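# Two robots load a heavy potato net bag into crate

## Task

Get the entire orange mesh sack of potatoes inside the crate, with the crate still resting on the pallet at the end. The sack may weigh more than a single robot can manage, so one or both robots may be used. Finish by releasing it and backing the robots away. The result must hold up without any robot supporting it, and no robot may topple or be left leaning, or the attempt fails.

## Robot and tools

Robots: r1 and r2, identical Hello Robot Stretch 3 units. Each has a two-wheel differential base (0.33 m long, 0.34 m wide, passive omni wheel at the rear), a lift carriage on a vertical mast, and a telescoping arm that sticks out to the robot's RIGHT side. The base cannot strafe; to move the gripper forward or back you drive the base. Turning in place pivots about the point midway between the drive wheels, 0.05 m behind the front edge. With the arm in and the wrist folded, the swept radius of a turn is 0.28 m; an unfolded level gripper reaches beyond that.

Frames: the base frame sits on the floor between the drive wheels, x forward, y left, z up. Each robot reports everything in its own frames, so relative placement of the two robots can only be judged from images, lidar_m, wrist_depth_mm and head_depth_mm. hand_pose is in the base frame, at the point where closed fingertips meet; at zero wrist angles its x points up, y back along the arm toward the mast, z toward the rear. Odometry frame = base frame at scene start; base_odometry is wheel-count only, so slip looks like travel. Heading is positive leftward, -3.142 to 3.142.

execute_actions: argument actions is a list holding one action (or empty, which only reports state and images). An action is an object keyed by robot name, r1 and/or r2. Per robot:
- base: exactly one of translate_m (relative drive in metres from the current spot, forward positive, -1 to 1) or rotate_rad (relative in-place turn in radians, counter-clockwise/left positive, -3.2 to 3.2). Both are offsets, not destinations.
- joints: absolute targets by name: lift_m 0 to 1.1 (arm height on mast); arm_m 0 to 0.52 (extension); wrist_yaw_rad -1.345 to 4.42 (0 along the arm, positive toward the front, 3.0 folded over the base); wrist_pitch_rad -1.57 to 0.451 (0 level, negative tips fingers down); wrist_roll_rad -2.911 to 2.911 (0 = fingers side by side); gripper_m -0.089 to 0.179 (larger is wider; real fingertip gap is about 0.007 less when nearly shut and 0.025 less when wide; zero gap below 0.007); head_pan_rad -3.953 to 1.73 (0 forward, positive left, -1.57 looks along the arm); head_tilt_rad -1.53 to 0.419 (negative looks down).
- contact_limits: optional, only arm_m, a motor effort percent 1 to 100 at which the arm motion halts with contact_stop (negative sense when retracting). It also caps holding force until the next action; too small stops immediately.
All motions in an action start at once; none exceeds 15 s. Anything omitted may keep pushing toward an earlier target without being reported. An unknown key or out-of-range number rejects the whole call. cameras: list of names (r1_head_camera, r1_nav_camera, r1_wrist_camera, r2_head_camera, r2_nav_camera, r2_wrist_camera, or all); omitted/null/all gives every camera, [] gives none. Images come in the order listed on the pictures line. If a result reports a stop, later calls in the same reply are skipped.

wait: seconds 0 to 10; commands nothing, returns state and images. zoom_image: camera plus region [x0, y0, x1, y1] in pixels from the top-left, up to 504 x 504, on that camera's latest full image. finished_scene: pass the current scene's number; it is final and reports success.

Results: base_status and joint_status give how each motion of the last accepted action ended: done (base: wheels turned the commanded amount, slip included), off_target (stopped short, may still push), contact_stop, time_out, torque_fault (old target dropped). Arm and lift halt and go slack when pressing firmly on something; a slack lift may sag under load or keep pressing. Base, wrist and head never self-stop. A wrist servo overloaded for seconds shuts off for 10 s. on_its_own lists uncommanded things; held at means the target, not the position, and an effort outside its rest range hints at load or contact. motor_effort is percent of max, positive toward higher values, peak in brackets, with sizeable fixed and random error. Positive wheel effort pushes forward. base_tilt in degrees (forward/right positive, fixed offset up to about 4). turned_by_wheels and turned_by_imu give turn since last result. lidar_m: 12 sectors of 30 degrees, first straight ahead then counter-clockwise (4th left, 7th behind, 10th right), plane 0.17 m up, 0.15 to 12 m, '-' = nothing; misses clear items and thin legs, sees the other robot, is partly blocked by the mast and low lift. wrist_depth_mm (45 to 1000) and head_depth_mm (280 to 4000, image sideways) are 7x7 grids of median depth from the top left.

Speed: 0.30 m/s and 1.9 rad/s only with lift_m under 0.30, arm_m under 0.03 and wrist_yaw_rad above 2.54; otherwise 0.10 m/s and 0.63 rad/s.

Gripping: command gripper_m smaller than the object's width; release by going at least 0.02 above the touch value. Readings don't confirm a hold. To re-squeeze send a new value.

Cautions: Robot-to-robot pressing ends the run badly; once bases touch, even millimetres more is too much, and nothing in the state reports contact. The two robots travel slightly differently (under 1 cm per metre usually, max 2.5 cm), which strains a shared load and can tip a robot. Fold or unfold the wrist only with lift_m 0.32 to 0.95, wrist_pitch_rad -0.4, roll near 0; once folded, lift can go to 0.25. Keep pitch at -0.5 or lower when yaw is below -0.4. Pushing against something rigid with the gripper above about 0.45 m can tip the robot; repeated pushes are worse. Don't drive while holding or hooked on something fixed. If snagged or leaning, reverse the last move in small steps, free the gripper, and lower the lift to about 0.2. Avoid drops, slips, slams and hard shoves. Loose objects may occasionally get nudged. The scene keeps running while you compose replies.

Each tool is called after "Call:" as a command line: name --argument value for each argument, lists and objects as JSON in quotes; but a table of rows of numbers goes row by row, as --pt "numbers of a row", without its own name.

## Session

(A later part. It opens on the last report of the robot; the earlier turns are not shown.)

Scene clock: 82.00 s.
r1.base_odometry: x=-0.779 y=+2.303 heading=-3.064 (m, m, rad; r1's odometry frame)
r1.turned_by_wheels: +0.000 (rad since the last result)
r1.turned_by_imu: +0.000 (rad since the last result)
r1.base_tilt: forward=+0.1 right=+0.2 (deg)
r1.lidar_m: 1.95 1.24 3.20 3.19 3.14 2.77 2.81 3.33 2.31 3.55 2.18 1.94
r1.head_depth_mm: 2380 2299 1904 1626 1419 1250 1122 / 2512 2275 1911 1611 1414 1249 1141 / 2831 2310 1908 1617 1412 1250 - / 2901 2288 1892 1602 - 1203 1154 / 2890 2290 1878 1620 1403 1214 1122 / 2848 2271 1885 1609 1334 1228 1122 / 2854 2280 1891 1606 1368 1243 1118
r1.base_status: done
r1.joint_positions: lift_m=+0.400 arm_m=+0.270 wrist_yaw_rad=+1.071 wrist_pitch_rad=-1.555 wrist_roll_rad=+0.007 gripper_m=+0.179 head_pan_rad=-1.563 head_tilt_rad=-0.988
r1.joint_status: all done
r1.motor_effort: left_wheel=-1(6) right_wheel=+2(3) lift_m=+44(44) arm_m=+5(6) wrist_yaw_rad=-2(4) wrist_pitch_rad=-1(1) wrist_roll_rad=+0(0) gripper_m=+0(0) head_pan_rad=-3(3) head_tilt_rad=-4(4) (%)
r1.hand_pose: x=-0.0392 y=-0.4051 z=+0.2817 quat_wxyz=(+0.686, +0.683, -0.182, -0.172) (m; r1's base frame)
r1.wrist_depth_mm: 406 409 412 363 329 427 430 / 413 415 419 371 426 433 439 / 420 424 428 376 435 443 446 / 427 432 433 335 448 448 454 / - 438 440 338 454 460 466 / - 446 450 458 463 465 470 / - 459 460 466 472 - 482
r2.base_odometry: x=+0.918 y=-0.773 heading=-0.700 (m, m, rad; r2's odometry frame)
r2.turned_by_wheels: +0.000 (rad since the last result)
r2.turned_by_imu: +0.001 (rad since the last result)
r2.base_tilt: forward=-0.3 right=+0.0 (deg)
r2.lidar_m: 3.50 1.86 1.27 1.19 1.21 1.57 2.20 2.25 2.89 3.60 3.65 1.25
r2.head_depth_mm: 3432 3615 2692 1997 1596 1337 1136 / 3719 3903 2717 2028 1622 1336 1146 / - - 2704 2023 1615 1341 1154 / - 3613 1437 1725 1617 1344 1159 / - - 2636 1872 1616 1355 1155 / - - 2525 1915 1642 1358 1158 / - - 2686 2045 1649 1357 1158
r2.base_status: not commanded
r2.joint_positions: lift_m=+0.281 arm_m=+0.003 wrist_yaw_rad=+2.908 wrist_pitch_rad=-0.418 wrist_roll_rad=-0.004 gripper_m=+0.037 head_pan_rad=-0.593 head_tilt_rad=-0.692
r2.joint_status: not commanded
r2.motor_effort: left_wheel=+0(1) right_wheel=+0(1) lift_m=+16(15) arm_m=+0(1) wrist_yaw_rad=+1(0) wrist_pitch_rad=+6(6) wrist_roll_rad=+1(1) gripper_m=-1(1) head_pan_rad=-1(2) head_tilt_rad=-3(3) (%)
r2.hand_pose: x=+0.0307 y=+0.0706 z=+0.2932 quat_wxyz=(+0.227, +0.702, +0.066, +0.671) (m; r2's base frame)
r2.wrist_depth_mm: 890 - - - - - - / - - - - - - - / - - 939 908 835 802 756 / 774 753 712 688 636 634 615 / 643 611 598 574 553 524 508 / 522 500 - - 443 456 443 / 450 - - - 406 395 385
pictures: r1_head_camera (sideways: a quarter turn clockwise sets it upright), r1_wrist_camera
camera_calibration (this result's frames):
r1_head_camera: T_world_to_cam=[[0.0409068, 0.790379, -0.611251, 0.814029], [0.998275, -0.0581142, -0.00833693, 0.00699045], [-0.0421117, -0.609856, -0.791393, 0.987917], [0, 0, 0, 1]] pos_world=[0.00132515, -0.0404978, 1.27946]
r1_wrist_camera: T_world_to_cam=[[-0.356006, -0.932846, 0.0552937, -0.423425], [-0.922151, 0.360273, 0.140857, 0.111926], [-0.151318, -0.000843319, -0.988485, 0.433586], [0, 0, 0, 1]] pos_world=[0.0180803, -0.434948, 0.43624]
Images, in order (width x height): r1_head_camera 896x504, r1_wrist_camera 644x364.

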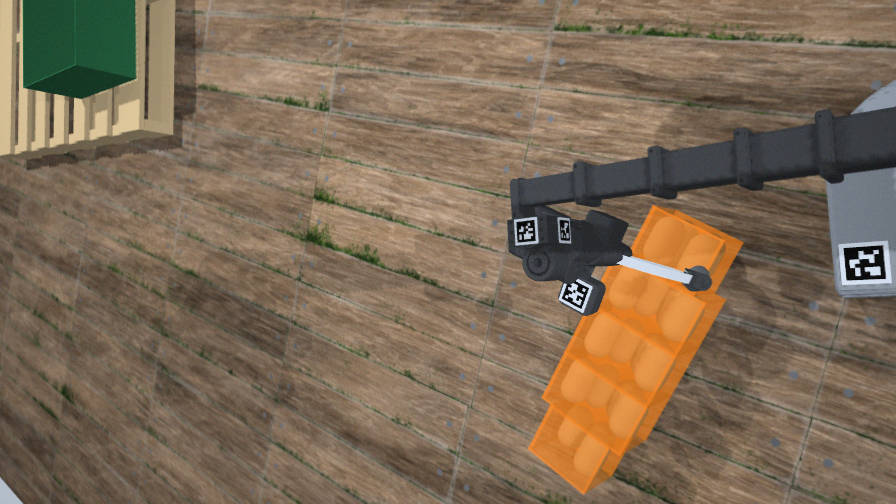

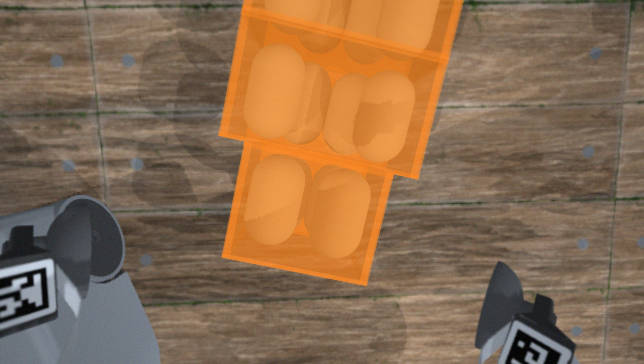

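Call:
execute_actions --actions '[{"r1":{"joints":{"lift_m":0.21}}}]' --cameras '["r1_wrist_camera"]'

Call:
execute_actions --actions '[{"r1":{"joints":{"gripper_m":0.08}}}]' --cameras '[]'

Call:
execute_actions --actions '[{"r1":{"base":{"translate_m":-0.6},"joints":{"gripper_m":0.07,"wrist_yaw_rad":1.3}}}]' --cameras '["r1_head_camera","r1_wrist_camera"]'

Scene clock: 88.77 s.
r1.base_odometry: x=-0.779 y=+2.303 heading=-3.064 (m, m, rad; r1's odometry frame)
r1.turned_by_wheels: +0.000 (rad since the last result)
r1.turned_by_imu: +0.001 (rad since the last result)
r1.base_tilt: forward=+0.1 right=+0.3 (deg)
r1.lidar_m: 1.95 1.25 3.20 3.21 3.13 2.78 2.80 3.31 2.31 3.54 2.17 1.94
r1.head_depth_mm: 2415 2303 1922 1627 1412 1260 1125 / 2496 2270 1918 1610 1408 1248 1138 / 2864 2275 1893 1616 1419 1246 - / 2864 2304 1892 1601 1422 1207 1154 / 2851 2287 1889 1622 1402 1202 1118 / 2864 2279 1892 1619 1329 1224 1117 / 2899 2268 1886 1609 1376 1243 1122
r1.base_status: not commanded
r1.joint_positions: lift_m=+0.210 arm_m=+0.270 wrist_yaw_rad=+1.071 wrist_pitch_rad=-1.555 wrist_roll_rad=+0.007 gripper_m=+0.179 head_pan_rad=-1.563 head_tilt_rad=-0.988
r1.joint_status: all done
r1.motor_effort: left_wheel=-2(2) right_wheel=+2(2) lift_m=+21(37) arm_m=+5(5) wrist_yaw_rad=-2(2) wrist_pitch_rad=-1(1) wrist_roll_rad=+0(0) gripper_m=+0(0) head_pan_rad=-3(3) head_tilt_rad=-4(5) (%)
r1.hand_pose: x=-0.0392 y=-0.4051 z=+0.0926 quat_wxyz=(+0.686, +0.683, -0.182, -0.172) (m; r1's base frame)
r1.wrist_depth_mm: 228 229 131 177 179 137 243 / 232 232 136 183 162 138 246 / 236 237 191 194 156 142 251 / 239 243 148 210 248 253 256 / - 245 133 151 144 257 261 / - 251 135 150 138 263 267 / 253 255 138 151 143 - 271
r2.base_odometry: x=+0.918 y=-0.773 heading=-0.700 (m, m, rad; r2's odometry frame)
r2.turned_by_wheels: +0.000 (rad since the last result)
r2.turned_by_imu: +0.001 (rad since the last result)
r2.base_tilt: forward=-0.3 right=-0.1 (deg)
r2.lidar_m: 3.48 1.86 1.27 1.19 1.21 1.56 2.20 2.24 2.89 3.57 3.63 1.26
r2.head_depth_mm: 3439 3636 2710 2008 1590 1334 1142 / 3742 3872 2673 2023 1618 1342 1146 / - - 2739 2022 1611 1341 1149 / - 3638 2485 1665 1617 1355 1156 / - - 2731 1861 1627 1359 1157 / - - 2773 1917 1635 1355 1158 / - - 2825 2063 1645 1359 1158
r2.base_status: not commanded
r2.joint_positions: lift_m=+0.281 arm_m=+0.003 wrist_yaw_rad=+2.908 wrist_pitch_rad=-0.418 wrist_roll_rad=-0.004 gripper_m=+0.037 head_pan_rad=-0.593 head_tilt_rad=-0.692
r2.joint_status: not commanded
r2.motor_effort: left_wheel=-1(1) right_wheel=+0(0) lift_m=+16(15) arm_m=+0(0) wrist_yaw_rad=+0(0) wrist_pitch_rad=+6(5) wrist_roll_rad=+1(1) gripper_m=-1(0) head_pan_rad=-1(3) head_tilt_rad=-3(4) (%)
r2.hand_pose: x=+0.0307 y=+0.0706 z=+0.2932 quat_wxyz=(+0.227, +0.702, +0.066, +0.671) (m; r2's base frame)
r2.wrist_depth_mm: 864 - - - - - - / - - - - - - - / - - 958 895 834 796 769 / 784 752 706 680 660 631 598 / 626 596 593 576 559 523 509 / 529 508 - - 445 452 434 / 451 - - - 409 397 385
pictures: r1_wrist_camera
camera_calibration (this result's frames):
r1_wrist_camera: T_world_to_cam=[[-0.356001, -0.932849, 0.0552784, -0.412977], [-0.922137, 0.360267, 0.140968, 0.138537], [-0.151417, -0.000789286, -0.98847, 0.246606], [0, 0, 0, 1]] pos_world=[0.0180701, -0.43496, 0.247062]
Images, in order (width x height): r1_wrist_camera 644x364.

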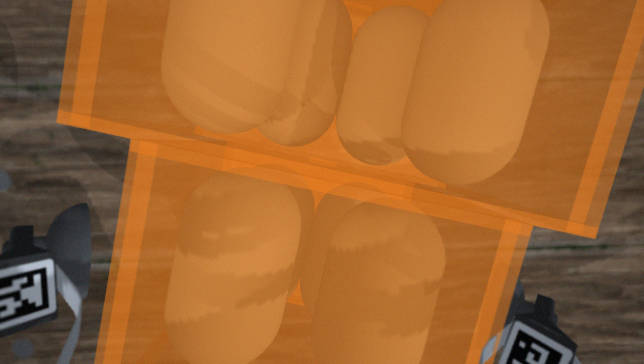

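Scene clock: 90.23 s.
r1.base_odometry: x=-0.779 y=+2.303 heading=-3.064 (m, m, rad; r1's odometry frame)
r1.turned_by_wheels: +0.000 (rad since the last result)
r1.turned_by_imu: +0.000 (rad since the last result)
r1.base_tilt: forward=-0.1 right=+0.3 (deg)
r1.lidar_m: 1.95 1.25 3.19 3.22 3.12 2.77 2.81 3.35 2.32 3.54 2.18 1.94
r1.head_depth_mm: 2354 2258 1919 1624 1407 1251 1124 / 2617 2271 1898 1619 1408 1252 1141 / 2827 2286 1891 1624 1442 1249 - / 2906 2307 1899 1617 1439 1206 1155 / 2901 2322 1902 1620 1410 1210 1121 / 2871 2297 1886 1606 1330 1217 1118 / 2900 2270 1877 1604 1374 1239 1118
r1.base_status: not commanded
r1.joint_positions: lift_m=+0.210 arm_m=+0.270 wrist_yaw_rad=+1.071 wrist_pitch_rad=-1.560 wrist_roll_rad=+0.007 gripper_m=+0.082 head_pan_rad=-1.563 head_tilt_rad=-0.988
r1.joint_status: all done
r1.motor_effort: left_wheel=-2(2) right_wheel=+4(4) lift_m=+21(22) arm_m=+2(5) wrist_yaw_rad=-2(1) wrist_pitch_rad=+0(1) wrist_roll_rad=+0(1) gripper_m=-42(100) head_pan_rad=-3(3) head_tilt_rad=-4(4) (%)
r1.hand_pose: x=-0.0403 y=-0.4048 z=+0.0927 quat_wxyz=(+0.686, +0.683, -0.180, -0.174) (m; r1's base frame)
r1.wrist_depth_mm: 227 230 132 179 180 138 244 / 232 232 137 185 158 139 249 / 236 238 204 195 153 145 255 / 240 242 145 214 251 256 258 / 244 246 134 155 145 260 264 / - 251 136 153 140 264 268 / 255 255 141 150 148 - 275
r2.base_odometry: x=+0.918 y=-0.773 heading=-0.700 (m, m, rad; r2's odometry frame)
r2.turned_by_wheels: +0.000 (rad since the last result)
r2.turned_by_imu: +0.000 (rad since the last result)
r2.base_tilt: forward=-0.4 right=+0.0 (deg)
r2.lidar_m: 3.50 1.86 1.28 1.20 1.21 1.57 2.20 2.24 2.89 3.59 3.64 1.26
r2.head_depth_mm: 3423 3691 2701 2015 1596 1331 1139 / 3707 3925 2713 2019 1605 1334 1144 / - - 2716 2020 1610 1350 1149 / - 3541 2473 1663 1611 1347 1154 / - - 2801 1866 1619 1354 1152 / - - 2771 1910 1635 1349 1160 / - - 2818 2101 1634 1352 1160
r2.base_status: not commanded
r2.joint_positions: lift_m=+0.281 arm_m=+0.003 wrist_yaw_rad=+2.908 wrist_pitch_rad=-0.418 wrist_roll_rad=-0.004 gripper_m=+0.037 head_pan_rad=-0.593 head_tilt_rad=-0.692
r2.joint_status: not commanded
r2.motor_effort: left_wheel=-1(1) right_wheel=+0(0) lift_m=+16(15) arm_m=+0(0) wrist_yaw_rad=+1(0) wrist_pitch_rad=+6(6) wrist_roll_rad=+1(1) gripper_m=-1(0) head_pan_rad=-2(2) head_tilt_rad=-4(3) (%)
r2.hand_pose: x=+0.0307 y=+0.0706 z=+0.2932 quat_wxyz=(+0.227, +0.702, +0.066, +0.671) (m; r2's base frame)
r2.wrist_depth_mm: 904 - - - - - - / - - - - - - - / - - 927 884 828 811 754 / 777 745 717 696 679 631 609 / 636 610 590 580 559 531 508 / 523 506 - - 447 450 435 / 451 - - - 404 398 385
pictures: none
No camera images: the call's "cameras" was empty. Leave "cameras" out to get every camera's image.

Scene clock: 97.37 s.
r1.base_odometry: x=-0.181 y=+2.349 heading=-3.063 (m, m, rad; r1's odometry frame)
r1.turned_by_wheels: +0.000 (rad since the last result)
r1.turned_by_imu: +0.888 (rad since the last result)
r1.base_tilt: forward=+0.2 right=+0.4 (deg)
r1.lidar_m: 3.53 3.49 3.06 2.47 2.46 2.72 2.16 2.03 2.80 2.27 2.26 1.68
r1.head_depth_mm: 2649 2305 1926 1637 1409 1260 1125 / 2616 2296 1900 1625 1413 1246 1143 / 2476 2307 1897 1601 1440 1252 - / 2363 2309 1904 1611 1434 1207 1151 / 2256 2269 1892 1622 1340 1229 1118 / 2179 2281 1897 1604 1381 1241 1116 / 2055 2225 1878 1608 1401 1248 1121
r1.base_status: done
r1.joint_positions: lift_m=+0.211 arm_m=+0.270 wrist_yaw_rad=+0.958 wrist_pitch_rad=-1.475 wrist_roll_rad=+0.073 gripper_m=+0.105 head_pan_rad=-1.563 head_tilt_rad=-0.988
r1.joint_status: wrist_yaw_rad off_target (ended at +0.958, target +1.300); gripper_m off_target (ended at +0.105, target +0.070)
r1.on_its_own: wrist_yaw_rad is held at +0.987, not at your +1.300, by its stall guard, which is still easing; gripper_m is held at +0.104, not at your +0.070, by its stall guard, which is still easing; wrist_pitch_rad is at rest, and its effort (-23) is outside its rest range (-20 to +32)
r1.motor_effort: left_wheel=+4(7) right_wheel=-12(13) lift_m=+15(21) arm_m=+1(1) wrist_yaw_rad=+29(53) wrist_pitch_rad=-23(24) wrist_roll_rad=-33(50) gripper_m=-29(94) head_pan_rad=-3(3) head_tilt_rad=-4(4) (%)
r1.hand_pose: x=-0.0211 y=-0.4154 z=+0.0920 quat_wxyz=(+0.674, +0.656, -0.270, -0.205) (m; r1's base frame)
r1.wrist_depth_mm: 242 243 144 155 251 170 164 / 242 244 159 191 195 149 261 / 242 244 249 204 171 148 261 / 244 246 142 220 164 158 261 / - 248 136 152 152 260 263 / - 145 139 145 143 261 264 / 247 249 251 141 259 - 265
r2.base_odometry: x=+0.918 y=-0.773 heading=-0.700 (m, m, rad; r2's odometry frame)
r2.turned_by_wheels: +0.000 (rad since the last result)
r2.turned_by_imu: +0.001 (rad since the last result)
r2.base_tilt: forward=-0.2 right=-0.1 (deg)
r2.lidar_m: 3.50 1.86 1.27 1.19 1.22 1.57 2.20 2.24 2.89 3.58 3.62 1.64
r2.head_depth_mm: 3444 3589 2668 2000 1608 1333 1143 / 3762 3865 2704 2002 1631 1346 1145 / - - 2738 2019 1609 1341 1148 / - 3865 2190 2024 1619 1343 1155 / - - 2599 1998 1627 1353 1153 / - - 2627 1935 1623 1365 1156 / - - 2818 2070 1639 1352 1162
r2.base_status: not commanded
r2.joint_positions: lift_m=+0.281 arm_m=+0.003 wrist_yaw_rad=+2.908 wrist_pitch_rad=-0.418 wrist_roll_rad=-0.004 gripper_m=+0.037 head_pan_rad=-0.593 head_tilt_rad=-0.692
r2.joint_status: not commanded
r2.motor_effort: left_wheel=-1(1) right_wheel=+0(0) lift_m=+16(15) arm_m=+0(0) wrist_yaw_rad=+0(0) wrist_pitch_rad=+6(6) wrist_roll_rad=+1(1) gripper_m=+0(0) head_pan_rad=-2(1) head_tilt_rad=-4(4) (%)
r2.hand_pose: x=+0.0307 y=+0.0706 z=+0.2932 quat_wxyz=(+0.227, +0.702, +0.066, +0.671) (m; r2's base frame)
r2.wrist_depth_mm: 895 - - - - - - / - - - - - - - / - - 942 885 818 814 766 / 789 739 737 697 664 631 615 / 629 599 605 573 555 537 516 / 526 513 - - 445 452 440 / 449 - - - 415 398 387
pictures: r1_head_camera (sideways: a quarter turn clockwise sets it upright), r1_wrist_camera
camera_calibration (this result's frames):
r1_head_camera: T_world_to_cam=[[0.0409244, 0.790386, -0.611241, 0.814015], [0.998274, -0.0581363, -0.00833781, 0.00699161], [-0.0421254, -0.609844, -0.791401, 0.987928], [0, 0, 0, 1]] pos_world=[0.00132424, -0.0404974, 1.27946]
r1_wrist_camera: T_world_to_cam=[[-0.520767, -0.851613, 0.0596467, -0.386226], [-0.849638, 0.52383, 0.0609659, 0.235828], [-0.083164, -0.0189292, -0.996356, 0.243436], [0, 0, 0, 1]] pos_world=[0.0194798, -0.44784, 0.251208]
Images, in order (width x height): r1_head_camera 896x504, r1_wrist_camera 644x364.

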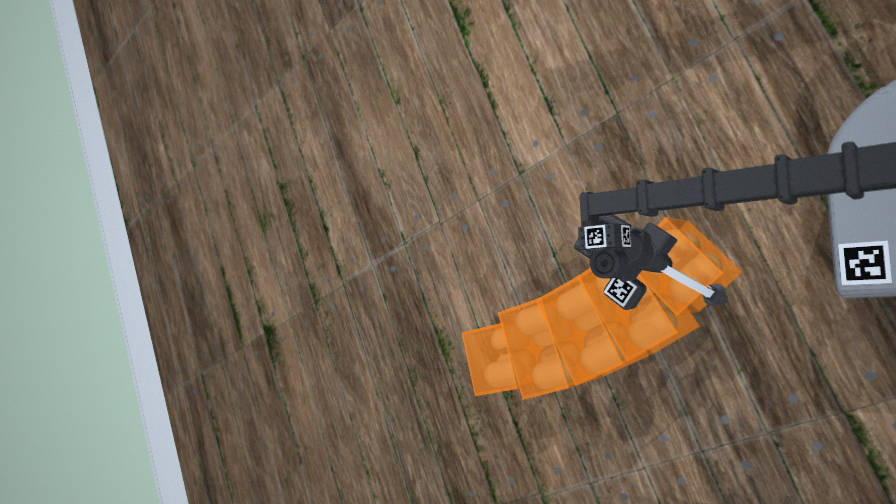

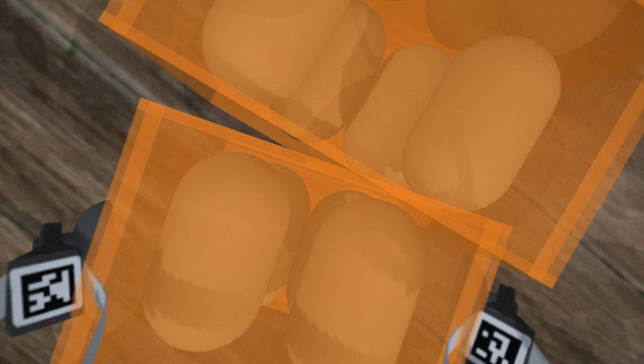

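Call:
execute_actions --actions '[{"r1":{"joints":{"gripper_m":0.179}}}]' --cameras '[]'

Call:
execute_actions --actions '[{"r1":{"joints":{"lift_m":0.42,"arm_m":0.1},"base":{"translate_m":0.0}}}]' --cameras '[]'

Call:
execute_actions --actions '[{"r1":{"base":{"rotate_rad":-0.44},"joints":{"wrist_yaw_rad":1.25,"wrist_pitch_rad":-0.91,"wrist_roll_rad":0}}}]' --cameras '[]'

Call:
execute_actions --actions '[{"r1":{"base":{"translate_m":0.35}}}]' --cameras '[]'

Call:
execute_actions --actions '[{"r1":{"base":{"rotate_rad":-0.72},"joints":{"arm_m":0.22}}}]' --cameras '["r1_head_camera","r1_wrist_camera","r2_nav_camera"]'

Scene clock: 127.47 s.
r1.base_odometry: x=-0.181 y=+2.349 heading=-3.064 (m, m, rad; r1's odometry frame)
r1.turned_by_wheels: +0.000 (rad since the last result)
r1.turned_by_imu: +0.000 (rad since the last result)
r1.base_tilt: forward=+0.3 right=+0.3 (deg)
r1.lidar_m: 3.51 3.51 3.06 2.48 2.46 2.72 2.16 2.03 2.80 2.28 2.26 1.68
r1.head_depth_mm: 2681 2280 1901 1633 1413 1255 1127 / 2654 2299 1908 1621 1403 1241 1143 / 2489 2293 1905 1610 1433 1246 - / 2383 2281 1888 1620 1433 1213 1149 / 2262 2282 1879 1612 1340 1223 1113 / 2165 2300 1899 1611 1379 1249 1117 / 2049 2241 1900 1613 1403 1240 1117
r1.base_status: not commanded
r1.joint_positions: lift_m=+0.210 arm_m=+0.270 wrist_yaw_rad=+0.935 wrist_pitch_rad=-1.543 wrist_roll_rad=+0.017 gripper_m=+0.179 head_pan_rad=-1.563 head_tilt_rad=-0.988
r1.joint_status: all done
r1.on_its_own: wrist_yaw_rad is held at +0.941, not at your +1.300, by its stall guard, which is not easing now
r1.motor_effort: left_wheel=+1(4) right_wheel=-4(12) lift_m=+20(20) arm_m=+1(1) wrist_yaw_rad=+6(17) wrist_pitch_rad=-5(23) wrist_roll_rad=-5(22) gripper_m=+0(95) head_pan_rad=-3(3) head_tilt_rad=-3(4) (%)
r1.hand_pose: x=-0.0353 y=-0.4049 z=+0.0924 quat_wxyz=(+0.673, +0.667, -0.236, -0.218) (m; r1's base frame)
r1.wrist_depth_mm: 229 232 148 152 186 145 243 / 232 235 237 190 183 140 248 / 235 238 136 243 186 142 251 / 241 242 131 152 153 253 256 / - 245 133 148 136 257 260 / - 249 145 141 144 261 266 / 251 253 257 145 264 - 270
r2.base_odometry: x=+0.918 y=-0.773 heading=-0.700 (m, m, rad; r2's odometry frame)
r2.turned_by_wheels: +0.000 (rad since the last result)
r2.turned_by_imu: +0.001 (rad since the last result)
r2.base_tilt: forward=-0.2 right=-0.1 (deg)
r2.lidar_m: 3.49 1.87 1.27 1.19 1.21 1.57 2.20 2.24 2.88 3.58 3.62 1.69
r2.head_depth_mm: 3430 3644 2682 1991 1603 1325 1145 / 3675 3846 2683 2018 1617 1353 1145 / - - 2718 2042 1628 1349 1151 / - 3887 2183 2004 1634 1349 1159 / - - 2619 2013 1635 1349 1159 / - - 2644 1939 1626 1349 1159 / - - 2786 2080 1640 1370 1163
r2.base_status: not commanded
r2.joint_positions: lift_m=+0.281 arm_m=+0.003 wrist_yaw_rad=+2.908 wrist_pitch_rad=-0.418 wrist_roll_rad=-0.004 gripper_m=+0.037 head_pan_rad=-0.593 head_tilt_rad=-0.692
r2.joint_status: not commanded
r2.motor_effort: left_wheel=-1(1) right_wheel=+0(0) lift_m=+16(15) arm_m=+0(0) wrist_yaw_rad=+0(1) wrist_pitch_rad=+6(6) wrist_roll_rad=+0(1) gripper_m=+0(1) head_pan_rad=-2(2) head_tilt_rad=-3(3) (%)
r2.hand_pose: x=+0.0307 y=+0.0706 z=+0.2932 quat_wxyz=(+0.227, +0.702, +0.066, +0.671) (m; r2's base frame)
r2.wrist_depth_mm: 892 - - - - - - / - - - - - - - / - - 933 885 817 811 781 / 791 747 726 695 655 625 613 / 630 612 602 592 562 527 515 / 521 514 - - 453 455 438 / 452 - - - 404 394 382
pictures: none
No camera images: the call's "cameras" was empty. Leave "cameras" out to get every camera's image.

Scene clock: 130.20 s.
r1.base_odometry: x=-0.181 y=+2.349 heading=-3.064 (m, m, rad; r1's odometry frame)
r1.turned_by_wheels: +0.000 (rad since the last result)
r1.turned_by_imu: +0.000 (rad since the last result)
r1.base_tilt: forward=+0.2 right=+0.3 (deg)
r1.lidar_m: 3.53 3.50 3.04 2.48 2.46 2.72 2.16 2.02 2.80 2.28 2.26 1.68
r1.head_depth_mm: 2669 2313 1909 1630 1414 1249 1117 / 2621 2287 1913 1622 1413 1247 1128 / 2484 2306 1897 1619 1405 - - / 2351 2294 1887 1626 1403 1203 1147 / 2257 2302 1909 1609 1328 1218 1123 / 2143 2285 1886 1603 1374 1236 1115 / 2059 2228 1863 1593 1397 1241 1114
r1.base_status: done
r1.joint_positions: lift_m=+0.420 arm_m=+0.100 wrist_yaw_rad=+0.940 wrist_pitch_rad=-1.556 wrist_roll_rad=+0.011 gripper_m=+0.179 head_pan_rad=-1.563 head_tilt_rad=-0.988
r1.joint_status: all done
r1.on_its_own: wrist_yaw_rad is held at +0.941, not at your +1.300, by its stall guard, which is not easing now
r1.motor_effort: left_wheel=-1(0) right_wheel=+0(0) lift_m=+44(45) arm_m=-5(5) wrist_yaw_rad=+1(5) wrist_pitch_rad=-1(4) wrist_roll_rad=-2(5) gripper_m=+0(1) head_pan_rad=-3(3) head_tilt_rad=-4(4) (%)
r1.hand_pose: x=-0.0379 y=-0.2336 z=+0.3017 quat_wxyz=(+0.673, +0.669, -0.228, -0.218) (m; r1's base frame)
r1.wrist_depth_mm: 424 429 432 439 437 388 452 / 431 438 441 443 347 361 463 / 440 443 448 450 356 464 464 / 451 453 459 459 467 470 480 / - - - 470 471 483 485 / - - - 478 486 493 495 / - - - 487 493 - 505
r2.base_odometry: x=+0.918 y=-0.773 heading=-0.700 (m, m, rad; r2's odometry frame)
r2.turned_by_wheels: +0.000 (rad since the last result)
r2.turned_by_imu: +0.001 (rad since the last result)
r2.base_tilt: forward=-0.3 right=-0.1 (deg)
r2.lidar_m: 3.49 1.86 1.28 1.19 1.21 1.57 2.20 2.24 2.88 3.58 3.65 1.70
r2.head_depth_mm: 3372 3663 2678 2015 1611 1333 1142 / 3797 3898 2664 2015 1591 1338 1146 / - - 2703 2035 1609 1343 1151 / - 3821 2599 2028 1625 1336 1158 / - - 2731 1999 1635 1360 1152 / - - 2548 1991 1630 1362 1167 / - - 2779 2066 1645 1360 1156
r2.base_status: not commanded
r2.joint_positions: lift_m=+0.281 arm_m=+0.003 wrist_yaw_rad=+2.908 wrist_pitch_rad=-0.418 wrist_roll_rad=-0.004 gripper_m=+0.037 head_pan_rad=-0.593 head_tilt_rad=-0.692
r2.joint_status: not commanded
r2.motor_effort: left_wheel=-1(1) right_wheel=+0(0) lift_m=+15(15) arm_m=+0(0) wrist_yaw_rad=+1(0) wrist_pitch_rad=+5(6) wrist_roll_rad=+1(1) gripper_m=+1(0) head_pan_rad=-2(1) head_tilt_rad=-3(4) (%)
r2.hand_pose: x=+0.0307 y=+0.0706 z=+0.2932 quat_wxyz=(+0.227, +0.702, +0.066, +0.671) (m; r2's base frame)
r2.wrist_depth_mm: 881 - - - - - - / - - - - - - - / - - 952 878 819 788 756 / 782 758 711 698 664 642 607 / 624 610 605 576 552 533 506 / 519 506 - - 447 454 436 / 451 - - - 411 396 384
pictures: none
No camera images: the call's "cameras" was empty. Leave "cameras" out to get every camera's image.

Scene clock: 131.87 s.
r1.base_odometry: x=-0.181 y=+2.349 heading=+2.780 (m, m, rad; r1's odometry frame)
r1.turned_by_wheels: -0.440 (rad since the last result)
r1.turned_by_imu: -0.442 (rad since the last result)
r1.base_tilt: forward=+0.1 right=+0.2 (deg)
r1.lidar_m: 1.68 3.52 3.51 2.90 2.45 2.47 2.84 2.10 2.03 2.65 2.26 2.26
r1.head_depth_mm: 2933 2321 1923 1626 1414 1253 1127 / 2895 2292 1910 1608 1417 1255 1136 / 2890 2307 1899 1616 1411 1236 - / 2906 2315 1924 1614 1413 1185 1152 / 2784 2266 1888 1611 1406 1207 1120 / 2673 2292 1894 1610 1410 1190 1117 / 2467 2273 1883 1608 1380 1208 1118
r1.base_status: done
r1.joint_positions: lift_m=+0.420 arm_m=+0.100 wrist_yaw_rad=+1.247 wrist_pitch_rad=-0.924 wrist_roll_rad=+0.004 gripper_m=+0.179 head_pan_rad=-1.563 head_tilt_rad=-0.988
r1.joint_status: all done
r1.motor_effort: left_wheel=+1(7) right_wheel=-1(4) lift_m=+44(43) arm_m=-5(5) wrist_yaw_rad=+3(3) wrist_pitch_rad=+4(5) wrist_roll_rad=-2(3) gripper_m=+0(0) head_pan_rad=-3(3) head_tilt_rad=-4(4) (%)
r1.hand_pose: x=+0.1067 y=-0.2885 z=+0.3393 quat_wxyz=(+0.698, +0.626, -0.331, +0.112) (m; r1's base frame)
r1.wrist_depth_mm: 690 720 761 796 840 886 949 / 619 649 672 707 635 785 828 / 569 583 615 624 570 697 749 / 523 544 562 516 524 637 664 / - 500 519 496 542 576 599 / - 467 477 402 511 545 553 / 423 433 448 462 478 - 516
r2.base_odometry: x=+0.918 y=-0.773 heading=-0.700 (m, m, rad; r2's odometry frame)
r2.turned_by_wheels: +0.000 (rad since the last result)
r2.turned_by_imu: +0.000 (rad since the last result)
r2.base_tilt: forward=-0.2 right=-0.1 (deg)
r2.lidar_m: 3.49 1.86 1.27 1.19 1.21 1.57 2.20 2.24 2.89 3.59 3.66 1.70
r2.head_depth_mm: 3387 3615 2686 1998 1590 1334 1143 / 3749 3887 2661 2008 1611 1341 1147 / - - 2718 2035 1610 1343 1152 / - 3911 2627 2003 1624 1348 1154 / - - 2730 2015 1630 1357 1154 / - - 2646 1992 1637 1357 1157 / - - 2800 2058 1634 1360 1153
r2.base_status: not commanded
r2.joint_positions: lift_m=+0.281 arm_m=+0.003 wrist_yaw_rad=+2.908 wrist_pitch_rad=-0.418 wrist_roll_rad=-0.004 gripper_m=+0.037 head_pan_rad=-0.593 head_tilt_rad=-0.692
r2.joint_status: not commanded
r2.motor_effort: left_wheel=-1(1) right_wheel=+0(0) lift_m=+16(15) arm_m=+0(0) wrist_yaw_rad=+0(0) wrist_pitch_rad=+5(6) wrist_roll_rad=+1(1) gripper_m=-1(0) head_pan_rad=-1(2) head_tilt_rad=-4(3) (%)
r2.hand_pose: x=+0.0307 y=+0.0706 z=+0.2932 quat_wxyz=(+0.227, +0.702, +0.066, +0.671) (m; r2's base frame)
r2.wrist_depth_mm: 914 - - - - - - / - - - - - - - / - - 932 902 832 804 770 / 798 747 712 697 666 633 619 / 625 609 607 574 556 530 510 / 520 509 - - 454 463 440 / 455 - - - 409 392 385
pictures: none
No camera images: the call's "cameras" was empty. Leave "cameras" out to get every camera's image.

Scene clock: 136.37 s.
r1.base_odometry: x=-0.508 y=+2.473 heading=+2.780 (m, m, rad; r1's odometry frame)
r1.turned_by_wheels: +0.000 (rad since the last result)
r1.turned_by_imu: +0.003 (rad since the last result)
r1.base_tilt: forward=+0.2 right=+0.2 (deg)
r1.lidar_m: 1.34 3.27 3.27 3.17 2.71 2.71 3.12 2.27 2.25 2.36 2.01 2.01
r1.head_depth_mm: 2864 2297 1907 1628 1419 1252 1124 / 2919 2314 1915 1615 1408 1254 1129 / 2873 2319 1899 1623 1419 1209 - / 2760 2261 1898 1623 1408 1182 1150 / 2614 2282 1876 1616 1349 1202 1125 / 2423 2264 1868 1617 1406 1238 1116 / 2184 2263 1887 1615 1400 1241 1112
r1.base_status: done
r1.joint_positions: lift_m=+0.420 arm_m=+0.100 wrist_yaw_rad=+1.247 wrist_pitch_rad=-0.924 wrist_roll_rad=+0.004 gripper_m=+0.179 head_pan_rad=-1.563 head_tilt_rad=-0.988
r1.joint_status: not commanded
r1.motor_effort: left_wheel=+1(9) right_wheel=-1(4) lift_m=+44(44) arm_m=-5(5) wrist_yaw_rad=+1(4) wrist_pitch_rad=+4(4) wrist_roll_rad=-2(2) gripper_m=+0(0) head_pan_rad=-3(3) head_tilt_rad=-4(4) (%)
r1.hand_pose: x=+0.1068 y=-0.2886 z=+0.3394 quat_wxyz=(+0.698, +0.626, -0.331, +0.112) (m; r1's base frame)
r1.wrist_depth_mm: 674 710 761 799 834 890 944 / 618 642 679 722 743 785 840 / 569 590 619 639 672 704 735 / 522 539 562 584 601 635 667 / - 499 516 534 566 478 597 / - 465 478 504 511 433 555 / 420 434 449 463 470 - 506
r2.base_odometry: x=+0.918 y=-0.773 heading=-0.700 (m, m, rad; r2's odometry frame)
r2.turned_by_wheels: +0.000 (rad since the last result)
r2.turned_by_imu: +0.001 (rad since the last result)
r2.base_tilt: forward=-0.3 right=+0.0 (deg)
r2.lidar_m: 3.50 1.87 1.28 1.19 1.22 1.57 2.20 2.24 2.89 3.60 3.65 1.35
r2.head_depth_mm: 3392 3630 2680 1988 1598 1332 1136 / 3736 3934 2695 2012 1597 1333 1142 / - - 2733 2029 1616 1343 1143 / - 3854 2369 1842 1625 1346 1153 / - - 2510 1865 1626 1359 1154 / - - 2522 1986 1643 1358 1162 / - - 2759 2061 1638 1361 1158
r2.base_status: not commanded
r2.joint_positions: lift_m=+0.281 arm_m=+0.003 wrist_yaw_rad=+2.908 wrist_pitch_rad=-0.418 wrist_roll_rad=-0.004 gripper_m=+0.037 head_pan_rad=-0.593 head_tilt_rad=-0.692
r2.joint_status: not commanded
r2.motor_effort: left_wheel=-1(1) right_wheel=+0(0) lift_m=+16(15) arm_m=+0(0) wrist_yaw_rad=+0(1) wrist_pitch_rad=+5(6) wrist_roll_rad=+0(1) gripper_m=-1(2) head_pan_rad=-1(2) head_tilt_rad=-3(4) (%)
r2.hand_pose: x=+0.0307 y=+0.0706 z=+0.2932 quat_wxyz=(+0.227, +0.702, +0.066, +0.671) (m; r2's base frame)
r2.wrist_depth_mm: 907 - - - - - - / - - - - - - - / - - 945 881 834 814 765 / 797 748 707 680 690 638 601 / 631 619 594 573 541 528 510 / 528 514 - - 448 454 444 / 452 - - - 407 397 378
pictures: none
No camera images: the call's "cameras" was empty. Leave "cameras" out to get every camera's image.

Scene clock: 138.50 s.
r1.base_odometry: x=-0.508 y=+2.473 heading=+2.060 (m, m, rad; r1's odometry frame)
r1.turned_by_wheels: -0.720 (rad since the last result)
r1.turned_by_imu: -0.724 (rad since the last result)
r1.base_tilt: forward=+0.0 right=+0.3 (deg)
r1.lidar_m: 2.01 2.11 1.34 3.25 3.41 2.78 2.71 2.88 2.47 2.25 2.74 2.06
r1.head_depth_mm: 2875 2326 1917 1617 1401 1254 1132 / 2603 2287 1902 1632 1408 1254 1127 / 2361 2320 1901 1622 1429 1249 - / 2441 2287 1886 1621 1453 1246 1157 / 2485 2264 1878 1599 1430 1199 1122 / 2771 2266 1894 1609 1404 1182 1116 / 2901 2288 1878 1608 1395 1184 1120
r1.base_status: done
r1.joint_positions: lift_m=+0.420 arm_m=+0.220 wrist_yaw_rad=+1.248 wrist_pitch_rad=-0.923 wrist_roll_rad=+0.004 gripper_m=+0.179 head_pan_rad=-1.563 head_tilt_rad=-0.988
r1.joint_status: all done
r1.motor_effort: left_wheel=+1(6) right_wheel=-1(6) lift_m=+44(44) arm_m=+5(7) wrist_yaw_rad=+2(2) wrist_pitch_rad=+4(4) wrist_roll_rad=-2(3) gripper_m=+0(1) head_pan_rad=-3(3) head_tilt_rad=-4(5) (%)
r1.hand_pose: x=+0.1070 y=-0.4077 z=+0.3395 quat_wxyz=(+0.697, +0.626, -0.331, +0.113) (m; r1's base frame)
r1.wrist_depth_mm: 685 715 752 793 837 892 941 / 622 646 592 703 739 793 829 / 562 584 537 638 677 705 741 / 527 536 475 576 611 635 661 / - 503 456 521 549 583 607 / - 468 441 492 516 537 552 / 421 435 362 371 477 - 516
r2.base_odometry: x=+0.918 y=-0.773 heading=-0.700 (m, m, rad; r2's odometry frame)
r2.turned_by_wheels: +0.000 (rad since the last result)
r2.turned_by_imu: +0.000 (rad since the last result)
r2.base_tilt: forward=-0.4 right=-0.1 (deg)
r2.lidar_m: 3.49 1.86 1.27 1.19 1.22 1.57 2.20 2.24 2.89 3.58 3.64 1.31
r2.head_depth_mm: 3422 3605 2682 2002 1604 1333 1138 / 3680 3824 2673 2011 1604 1339 1145 / - - 2580 2044 1621 1349 1147 / - 3601 1520 1758 1619 1351 1152 / - - 2608 1912 1633 1347 1157 / - - 2532 1978 1634 1358 1160 / - - 2783 2071 1635 1361 1158
r2.base_status: not commanded
r2.joint_positions: lift_m=+0.281 arm_m=+0.003 wrist_yaw_rad=+2.908 wrist_pitch_rad=-0.418 wrist_roll_rad=-0.004 gripper_m=+0.037 head_pan_rad=-0.593 head_tilt_rad=-0.692
r2.joint_status: not commanded
r2.motor_effort: left_wheel=-1(1) right_wheel=+0(0) lift_m=+16(15) arm_m=+0(0) wrist_yaw_rad=+0(0) wrist_pitch_rad=+5(5) wrist_roll_rad=+1(1) gripper_m=+0(1) head_pan_rad=-2(2) head_tilt_rad=-3(3) (%)
r2.hand_pose: x=+0.0307 y=+0.0706 z=+0.2932 quat_wxyz=(+0.227, +0.702, +0.066, +0.671) (m; r2's base frame)
r2.wrist_depth_mm: 905 - - - - - - / - - - - - - - / - - 939 869 836 776 763 / 793 751 714 697 664 643 610 / 631 610 617 585 551 530 508 / 516 513 - - 446 450 444 / 452 - - - 403 396 384
pictures: r1_head_camera (sideways: a quarter turn clockwise sets it upright), r1_wrist_camera, r2_nav_camera (sideways: a quarter turn counterclockwise sets it upright)
camera_calibration (this result's frames):
r1_head_camera: T_world_to_cam=[[0.0409306, 0.790389, -0.611237, 0.81401], [0.998273, -0.0581441, -0.00833816, 0.00699206], [-0.0421302, -0.60984, -0.791404, 0.987932], [0, 0, 0, 1]] pos_world=[0.00132392, -0.0404972, 1.27946]
r1_wrist_camera: T_world_to_cam=[[-0.239381, -0.962724, 0.125935, -0.425661], [-0.870675, 0.15545, -0.466647, 0.356733], [0.429676, -0.221355, -0.875432, 0.322317], [0, 0, 0, 1]] pos_world=[0.070212, -0.393902, 0.502241]
r2_nav_camera: T_world_to_cam=[[0.483292, -0.35834, 0.798763, -0.990279], [-0.586894, -0.809623, -0.00811209, 0.062236], [0.649604, -0.464868, -0.601592, 0.741905], [0, 0, 0, 1]] pos_world=[0.0331752, 0.0404191, 1.23783]
Images, in order (width x height): r1_head_camera 896x504, r1_wrist_camera 644x364, r2_nav_camera 672x504.

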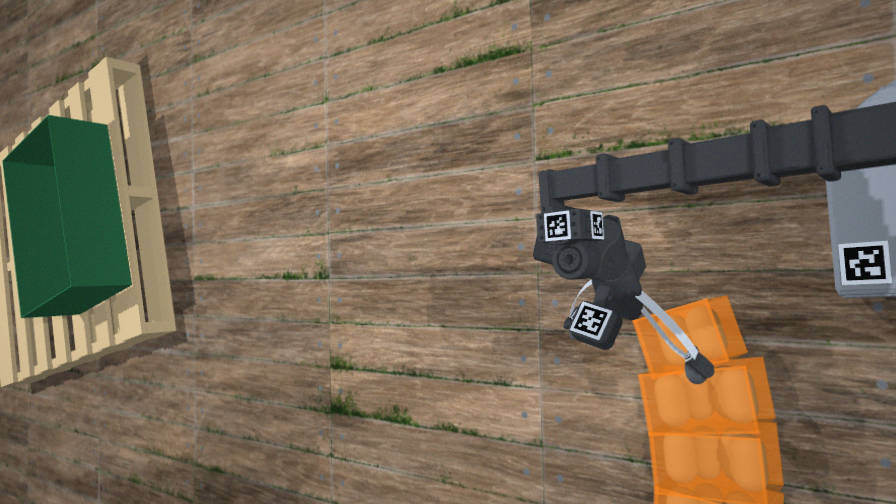

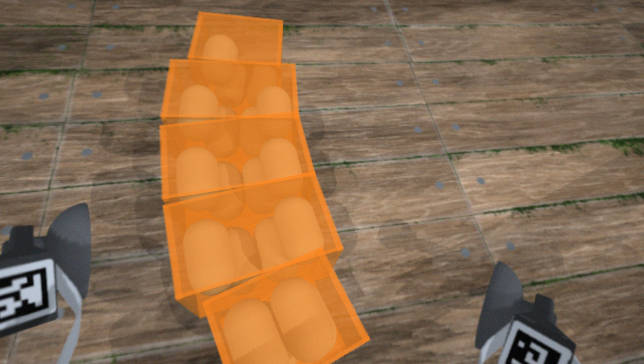

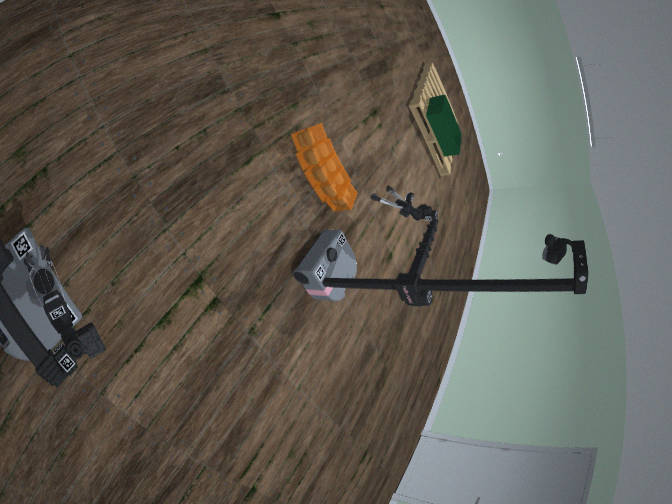

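Call:
execute_actions --actions '[{"r1":{"joints":{"lift_m":0.18,"head_pan_rad":-0.9}},"r2":{"joints":{"lift_m":0.45,"head_pan_rad":-1.2,"head_tilt_rad":-0.8}}}]' --cameras '["r1_head_camera","r1_wrist_camera","r2_head_camera"]'

Scene clock: 157.50 s.
r1.base_odometry: x=-0.508 y=+2.473 heading=+2.060 (m, m, rad; r1's odometry frame)
r1.turned_by_wheels: +0.000 (rad since the last result)
r1.turned_by_imu: +0.000 (rad since the last result)
r1.base_tilt: forward=+0.3 right=+0.2 (deg)
r1.lidar_m: 2.01 2.12 1.34 3.26 3.41 2.79 2.71 2.87 2.48 2.25 2.74 2.07
r1.head_depth_mm: 2926 2323 1895 1627 1412 1275 1111 / 2914 2317 1897 1609 1410 1278 1141 / 2897 2324 1885 1615 1418 1188 1137 / 2916 2294 1890 1614 1405 1224 1134 / 2785 2280 1889 1596 1346 1231 1122 / 2580 2272 1872 1608 1378 1245 1113 / 2301 2263 1870 1605 1400 1237 1116
r1.base_status: not commanded
r1.joint_positions: lift_m=+0.181 arm_m=+0.220 wrist_yaw_rad=+1.235 wrist_pitch_rad=-0.914 wrist_roll_rad=-0.002 gripper_m=+0.179 head_pan_rad=-0.907 head_tilt_rad=-0.988
r1.joint_status: all done
r1.on_its_own: wrist_yaw_rad is at rest, and its effort (+16) is outside its rest range (-12 to +12)
r1.motor_effort: left_wheel=-3(3) right_wheel=+5(6) lift_m=+19(36) arm_m=+3(5) wrist_yaw_rad=+16(16) wrist_pitch_rad=+1(4) wrist_roll_rad=+0(2) gripper_m=-1(1) head_pan_rad=+4(34) head_tilt_rad=-4(5) (%)
r1.hand_pose: x=+0.1082 y=-0.4102 z=+0.1016 quat_wxyz=(+0.699, +0.621, -0.336, +0.113) (m; r1's base frame)
r1.wrist_depth_mm: 353 229 300 405 445 473 501 / 321 230 285 225 393 414 438 / 293 185 252 209 352 368 389 / 271 178 233 227 318 333 348 / - 257 159 161 293 304 316 / - 235 142 151 265 282 290 / 220 223 133 148 248 256 270
r2.base_odometry: x=+0.918 y=-0.773 heading=-0.700 (m, m, rad; r2's odometry frame)
r2.turned_by_wheels: +0.000 (rad since the last result)
r2.turned_by_imu: +0.001 (rad since the last result)
r2.base_tilt: forward=-0.4 right=-0.1 (deg)
r2.lidar_m: 3.49 1.86 1.27 1.20 1.21 1.57 2.20 2.25 2.89 3.59 3.65 1.30
r2.head_depth_mm: 3002 3092 2273 1786 1492 1277 1109 / 3073 3118 2279 1811 1494 1280 1118 / 3129 3126 2290 1820 1500 1279 1157 / 3216 3160 2327 1824 1500 1290 1120 / 3234 3108 2325 1821 1503 1290 1120 / 3361 3204 2323 1811 1516 1295 1123 / 3481 3195 2332 1821 1518 1296 1125
r2.base_status: not commanded
r2.joint_positions: lift_m=+0.449 arm_m=+0.003 wrist_yaw_rad=+2.908 wrist_pitch_rad=-0.418 wrist_roll_rad=-0.004 gripper_m=+0.037 head_pan_rad=-1.193 head_tilt_rad=-0.790
r2.joint_status: all done
r2.motor_effort: left_wheel=-1(1) right_wheel=+0(0) lift_m=+40(39) arm_m=+0(1) wrist_yaw_rad=+1(0) wrist_pitch_rad=+5(5) wrist_roll_rad=+1(1) gripper_m=-1(1) head_pan_rad=-2(27) head_tilt_rad=-4(14) (%)
r2.hand_pose: x=+0.0307 y=+0.0707 z=+0.4621 quat_wxyz=(+0.227, +0.702, +0.066, +0.672) (m; r2's base frame)
r2.wrist_depth_mm: 909 - - - - - - / - - - - - - - / - - - - - - - / - - - 963 907 890 855 / 906 850 831 793 758 749 709 / 738 699 - 661 618 626 599 / 628 621 604 586 561 559 536
pictures: r1_head_camera (sideways: a quarter turn clockwise sets it upright), r1_wrist_camera, r2_head_camera (sideways: a quarter turn clockwise sets it upright)
camera_calibration (this result's frames):
r1_head_camera: T_world_to_cam=[[-0.449737, 0.651251, -0.611235, 0.817001], [0.826472, 0.562915, -0.00833825, 0.00804017], [0.338644, -0.508919, -0.791405, 0.98561], [0, 0, 0, 1]] pos_world=[0.0270205, -0.0350024, 1.27946]
r1_wrist_camera: T_world_to_cam=[[-0.248579, -0.959817, 0.13023, -0.396064], [-0.865927, 0.159963, -0.473901, 0.24926], [0.434026, -0.230572, -0.870895, 0.108252], [0, 0, 0, 1]] pos_world=[0.0704035, -0.395062, 0.26398]
r2_head_camera: T_world_to_cam=[[-0.202442, 0.68087, -0.70387, 0.934562], [0.94898, 0.313843, 0.0306492, -0.0464841], [0.241773, -0.661754, -0.709667, 0.882188], [0, 0, 0, 1]] pos_world=[0.0200175, -0.0379339, 1.28529]
Images, in order (width x height): r1_head_camera 896x504, r1_wrist_camera 644x364, r2_head_camera 896x504.

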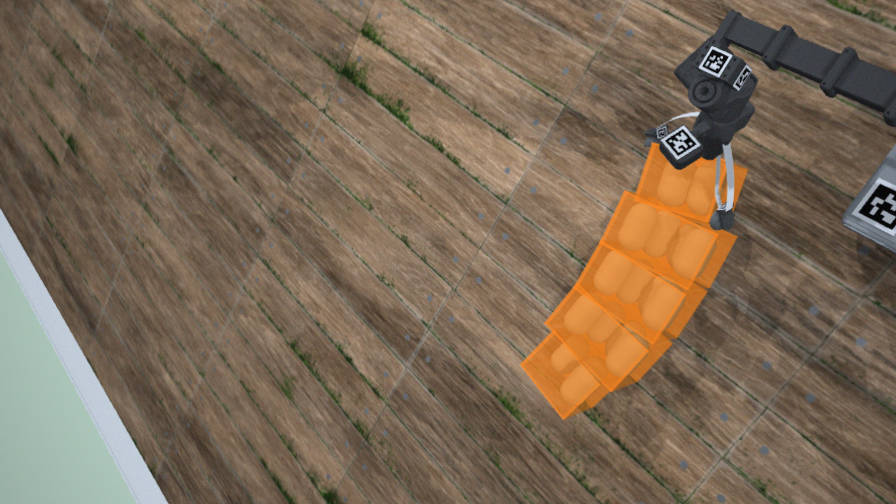

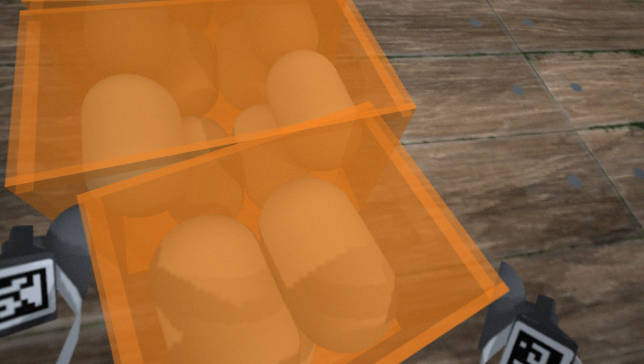

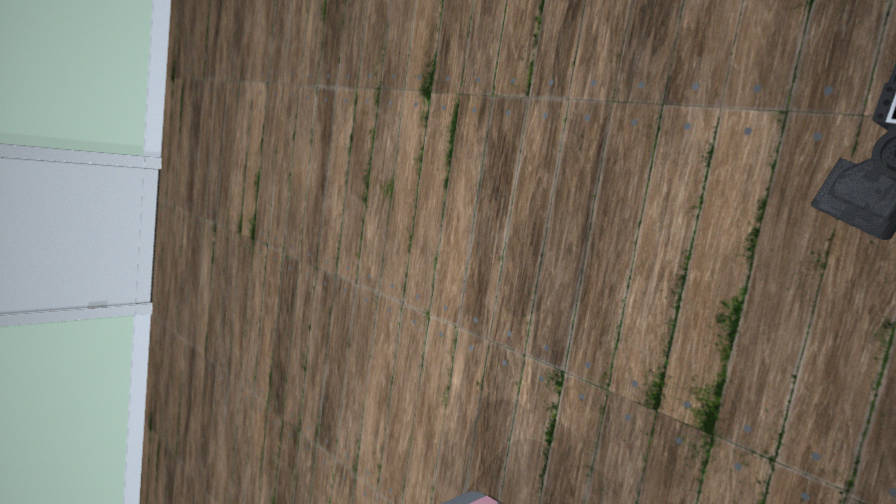

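Call:
execute_actions --actions '[{"r1":{"base":{"translate_m":-0.03}},"r2":{"base":{"translate_m":0.8},"joints":{"lift_m":0.28,"head_pan_rad":0,"head_tilt_rad":-1.1}}}]' --cameras '["r2_nav_camera","r1_nav_camera"]'

Scene clock: 170.07 s.
r1.base_odometry: x=-0.494 y=+2.447 heading=+2.060 (m, m, rad; r1's odometry frame)
r1.turned_by_wheels: +0.000 (rad since the last result)
r1.turned_by_imu: +0.001 (rad since the last result)
r1.base_tilt: forward=+0.0 right=+0.4 (deg)
r1.lidar_m: 2.04 0.81 3.02 3.25 3.44 2.75 2.67 2.84 4.01 2.25 2.78 2.10
r1.head_depth_mm: 2940 2298 1911 1619 1410 1264 1104 / 2917 2303 1901 1624 1422 1282 1143 / 2944 2293 1879 1615 1403 1205 1134 / 2880 2276 1883 1612 1405 1207 1121 / 2775 2324 1886 1606 1326 1221 1124 / 2580 2281 1889 1601 1359 1246 1115 / 2358 2272 1887 1614 1394 1245 1116
r1.base_status: done
r1.joint_positions: lift_m=+0.180 arm_m=+0.220 wrist_yaw_rad=+1.247 wrist_pitch_rad=-0.918 wrist_roll_rad=-0.002 gripper_m=+0.179 head_pan_rad=-0.907 head_tilt_rad=-0.988
r1.joint_status: not commanded
r1.motor_effort: left_wheel=+2(7) right_wheel=-1(5) lift_m=+22(21) arm_m=+3(4) wrist_yaw_rad=+3(16) wrist_pitch_rad=+2(2) wrist_roll_rad=+0(0) gripper_m=+0(0) head_pan_rad=+4(3) head_tilt_rad=-4(4) (%)
r1.hand_pose: x=+0.1080 y=-0.4083 z=+0.1009 quat_wxyz=(+0.698, +0.624, -0.331, +0.116) (m; r1's base frame)
r1.wrist_depth_mm: 357 248 302 274 439 468 498 / 322 201 290 226 388 406 432 / 295 192 251 232 349 366 386 / 271 274 171 173 319 333 348 / - 256 153 162 288 302 316 / - 240 144 172 265 281 289 / 219 225 225 239 248 - 268
r2.base_odometry: x=+1.530 y=-1.288 heading=-0.700 (m, m, rad; r2's odometry frame)
r2.turned_by_wheels: +0.000 (rad since the last result)
r2.turned_by_imu: +0.007 (rad since the last result)
r2.base_tilt: forward=-0.3 right=+0.0 (deg)
r2.lidar_m: 2.68 1.96 1.34 1.26 1.28 1.66 3.00 3.07 3.77 0.89 0.82 0.93
r2.head_depth_mm: 2173 1873 1637 1415 1308 1189 1086 / 2189 1872 1638 1406 1304 1182 1082 / 2164 1855 1628 1404 1303 1186 - / 2167 1848 1630 1452 1303 1179 - / 2162 1866 1617 1445 1299 1181 - / 2157 1846 1620 1445 1303 1183 1103 / 2162 1849 1621 1437 1298 1185 1077
r2.base_status: done
r2.joint_positions: lift_m=+0.281 arm_m=+0.003 wrist_yaw_rad=+2.908 wrist_pitch_rad=-0.418 wrist_roll_rad=-0.004 gripper_m=+0.037 head_pan_rad=-0.007 head_tilt_rad=-1.087
r2.joint_status: all done
r2.motor_effort: left_wheel=-2(13) right_wheel=+0(4) lift_m=+15(35) arm_m=+0(0) wrist_yaw_rad=+1(0) wrist_pitch_rad=+6(6) wrist_roll_rad=+1(1) gripper_m=+0(0) head_pan_rad=+3(38) head_tilt_rad=-5(23) (%)
r2.hand_pose: x=+0.0307 y=+0.0707 z=+0.2933 quat_wxyz=(+0.227, +0.702, +0.066, +0.672) (m; r2's base frame)
r2.wrist_depth_mm: 933 - - - - - - / - - - - - - - / - - 955 875 826 798 751 / 782 752 734 700 664 646 614 / 640 607 611 571 552 527 506 / 524 510 - - 439 459 436 / 451 - - - 399 395 385
pictures: r1_nav_camera (sideways: a quarter turn counterclockwise sets it upright), r2_nav_camera (sideways: a quarter turn counterclockwise sets it upright)
camera_calibration (this result's frames):
r1_nav_camera: T_world_to_cam=[[0.495964, -0.720105, 0.485251, -0.592757], [-0.806021, -0.589665, -0.0512384, 0.122195], [0.323033, -0.365711, -0.872872, 1.08346], [0, 0, 0, 1]] pos_world=[0.042484, 0.0414403, 1.23962]
r2_nav_camera: T_world_to_cam=[[0.862111, -0.0330019, 0.505644, -0.610642], [-0.0415743, -0.999119, 0.00567349, 0.0409616], [0.505011, -0.025913, -0.862724, 1.08237], [0, 0, 0, 1]] pos_world=[-0.0184652, 0.0488205, 1.24232]
Images, in order (width x height): r1_nav_camera 672x504, r2_nav_camera 672x504.

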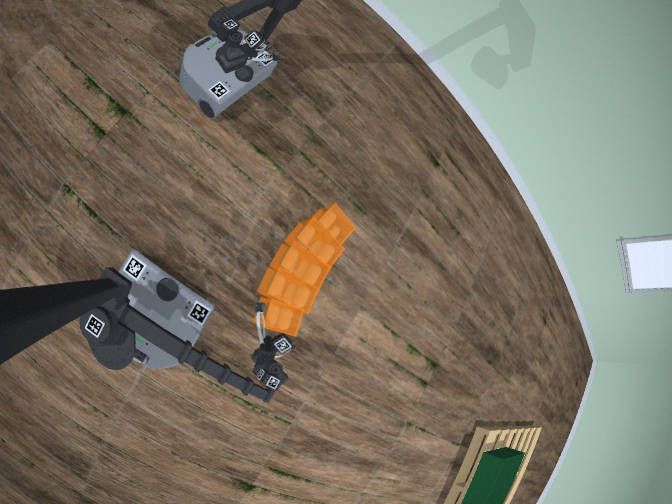

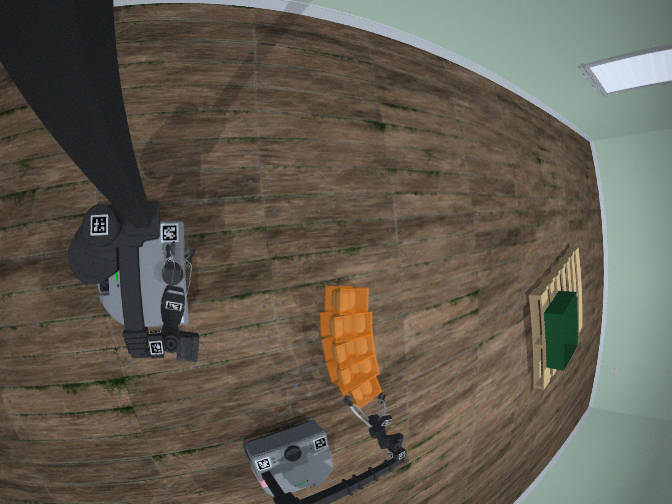

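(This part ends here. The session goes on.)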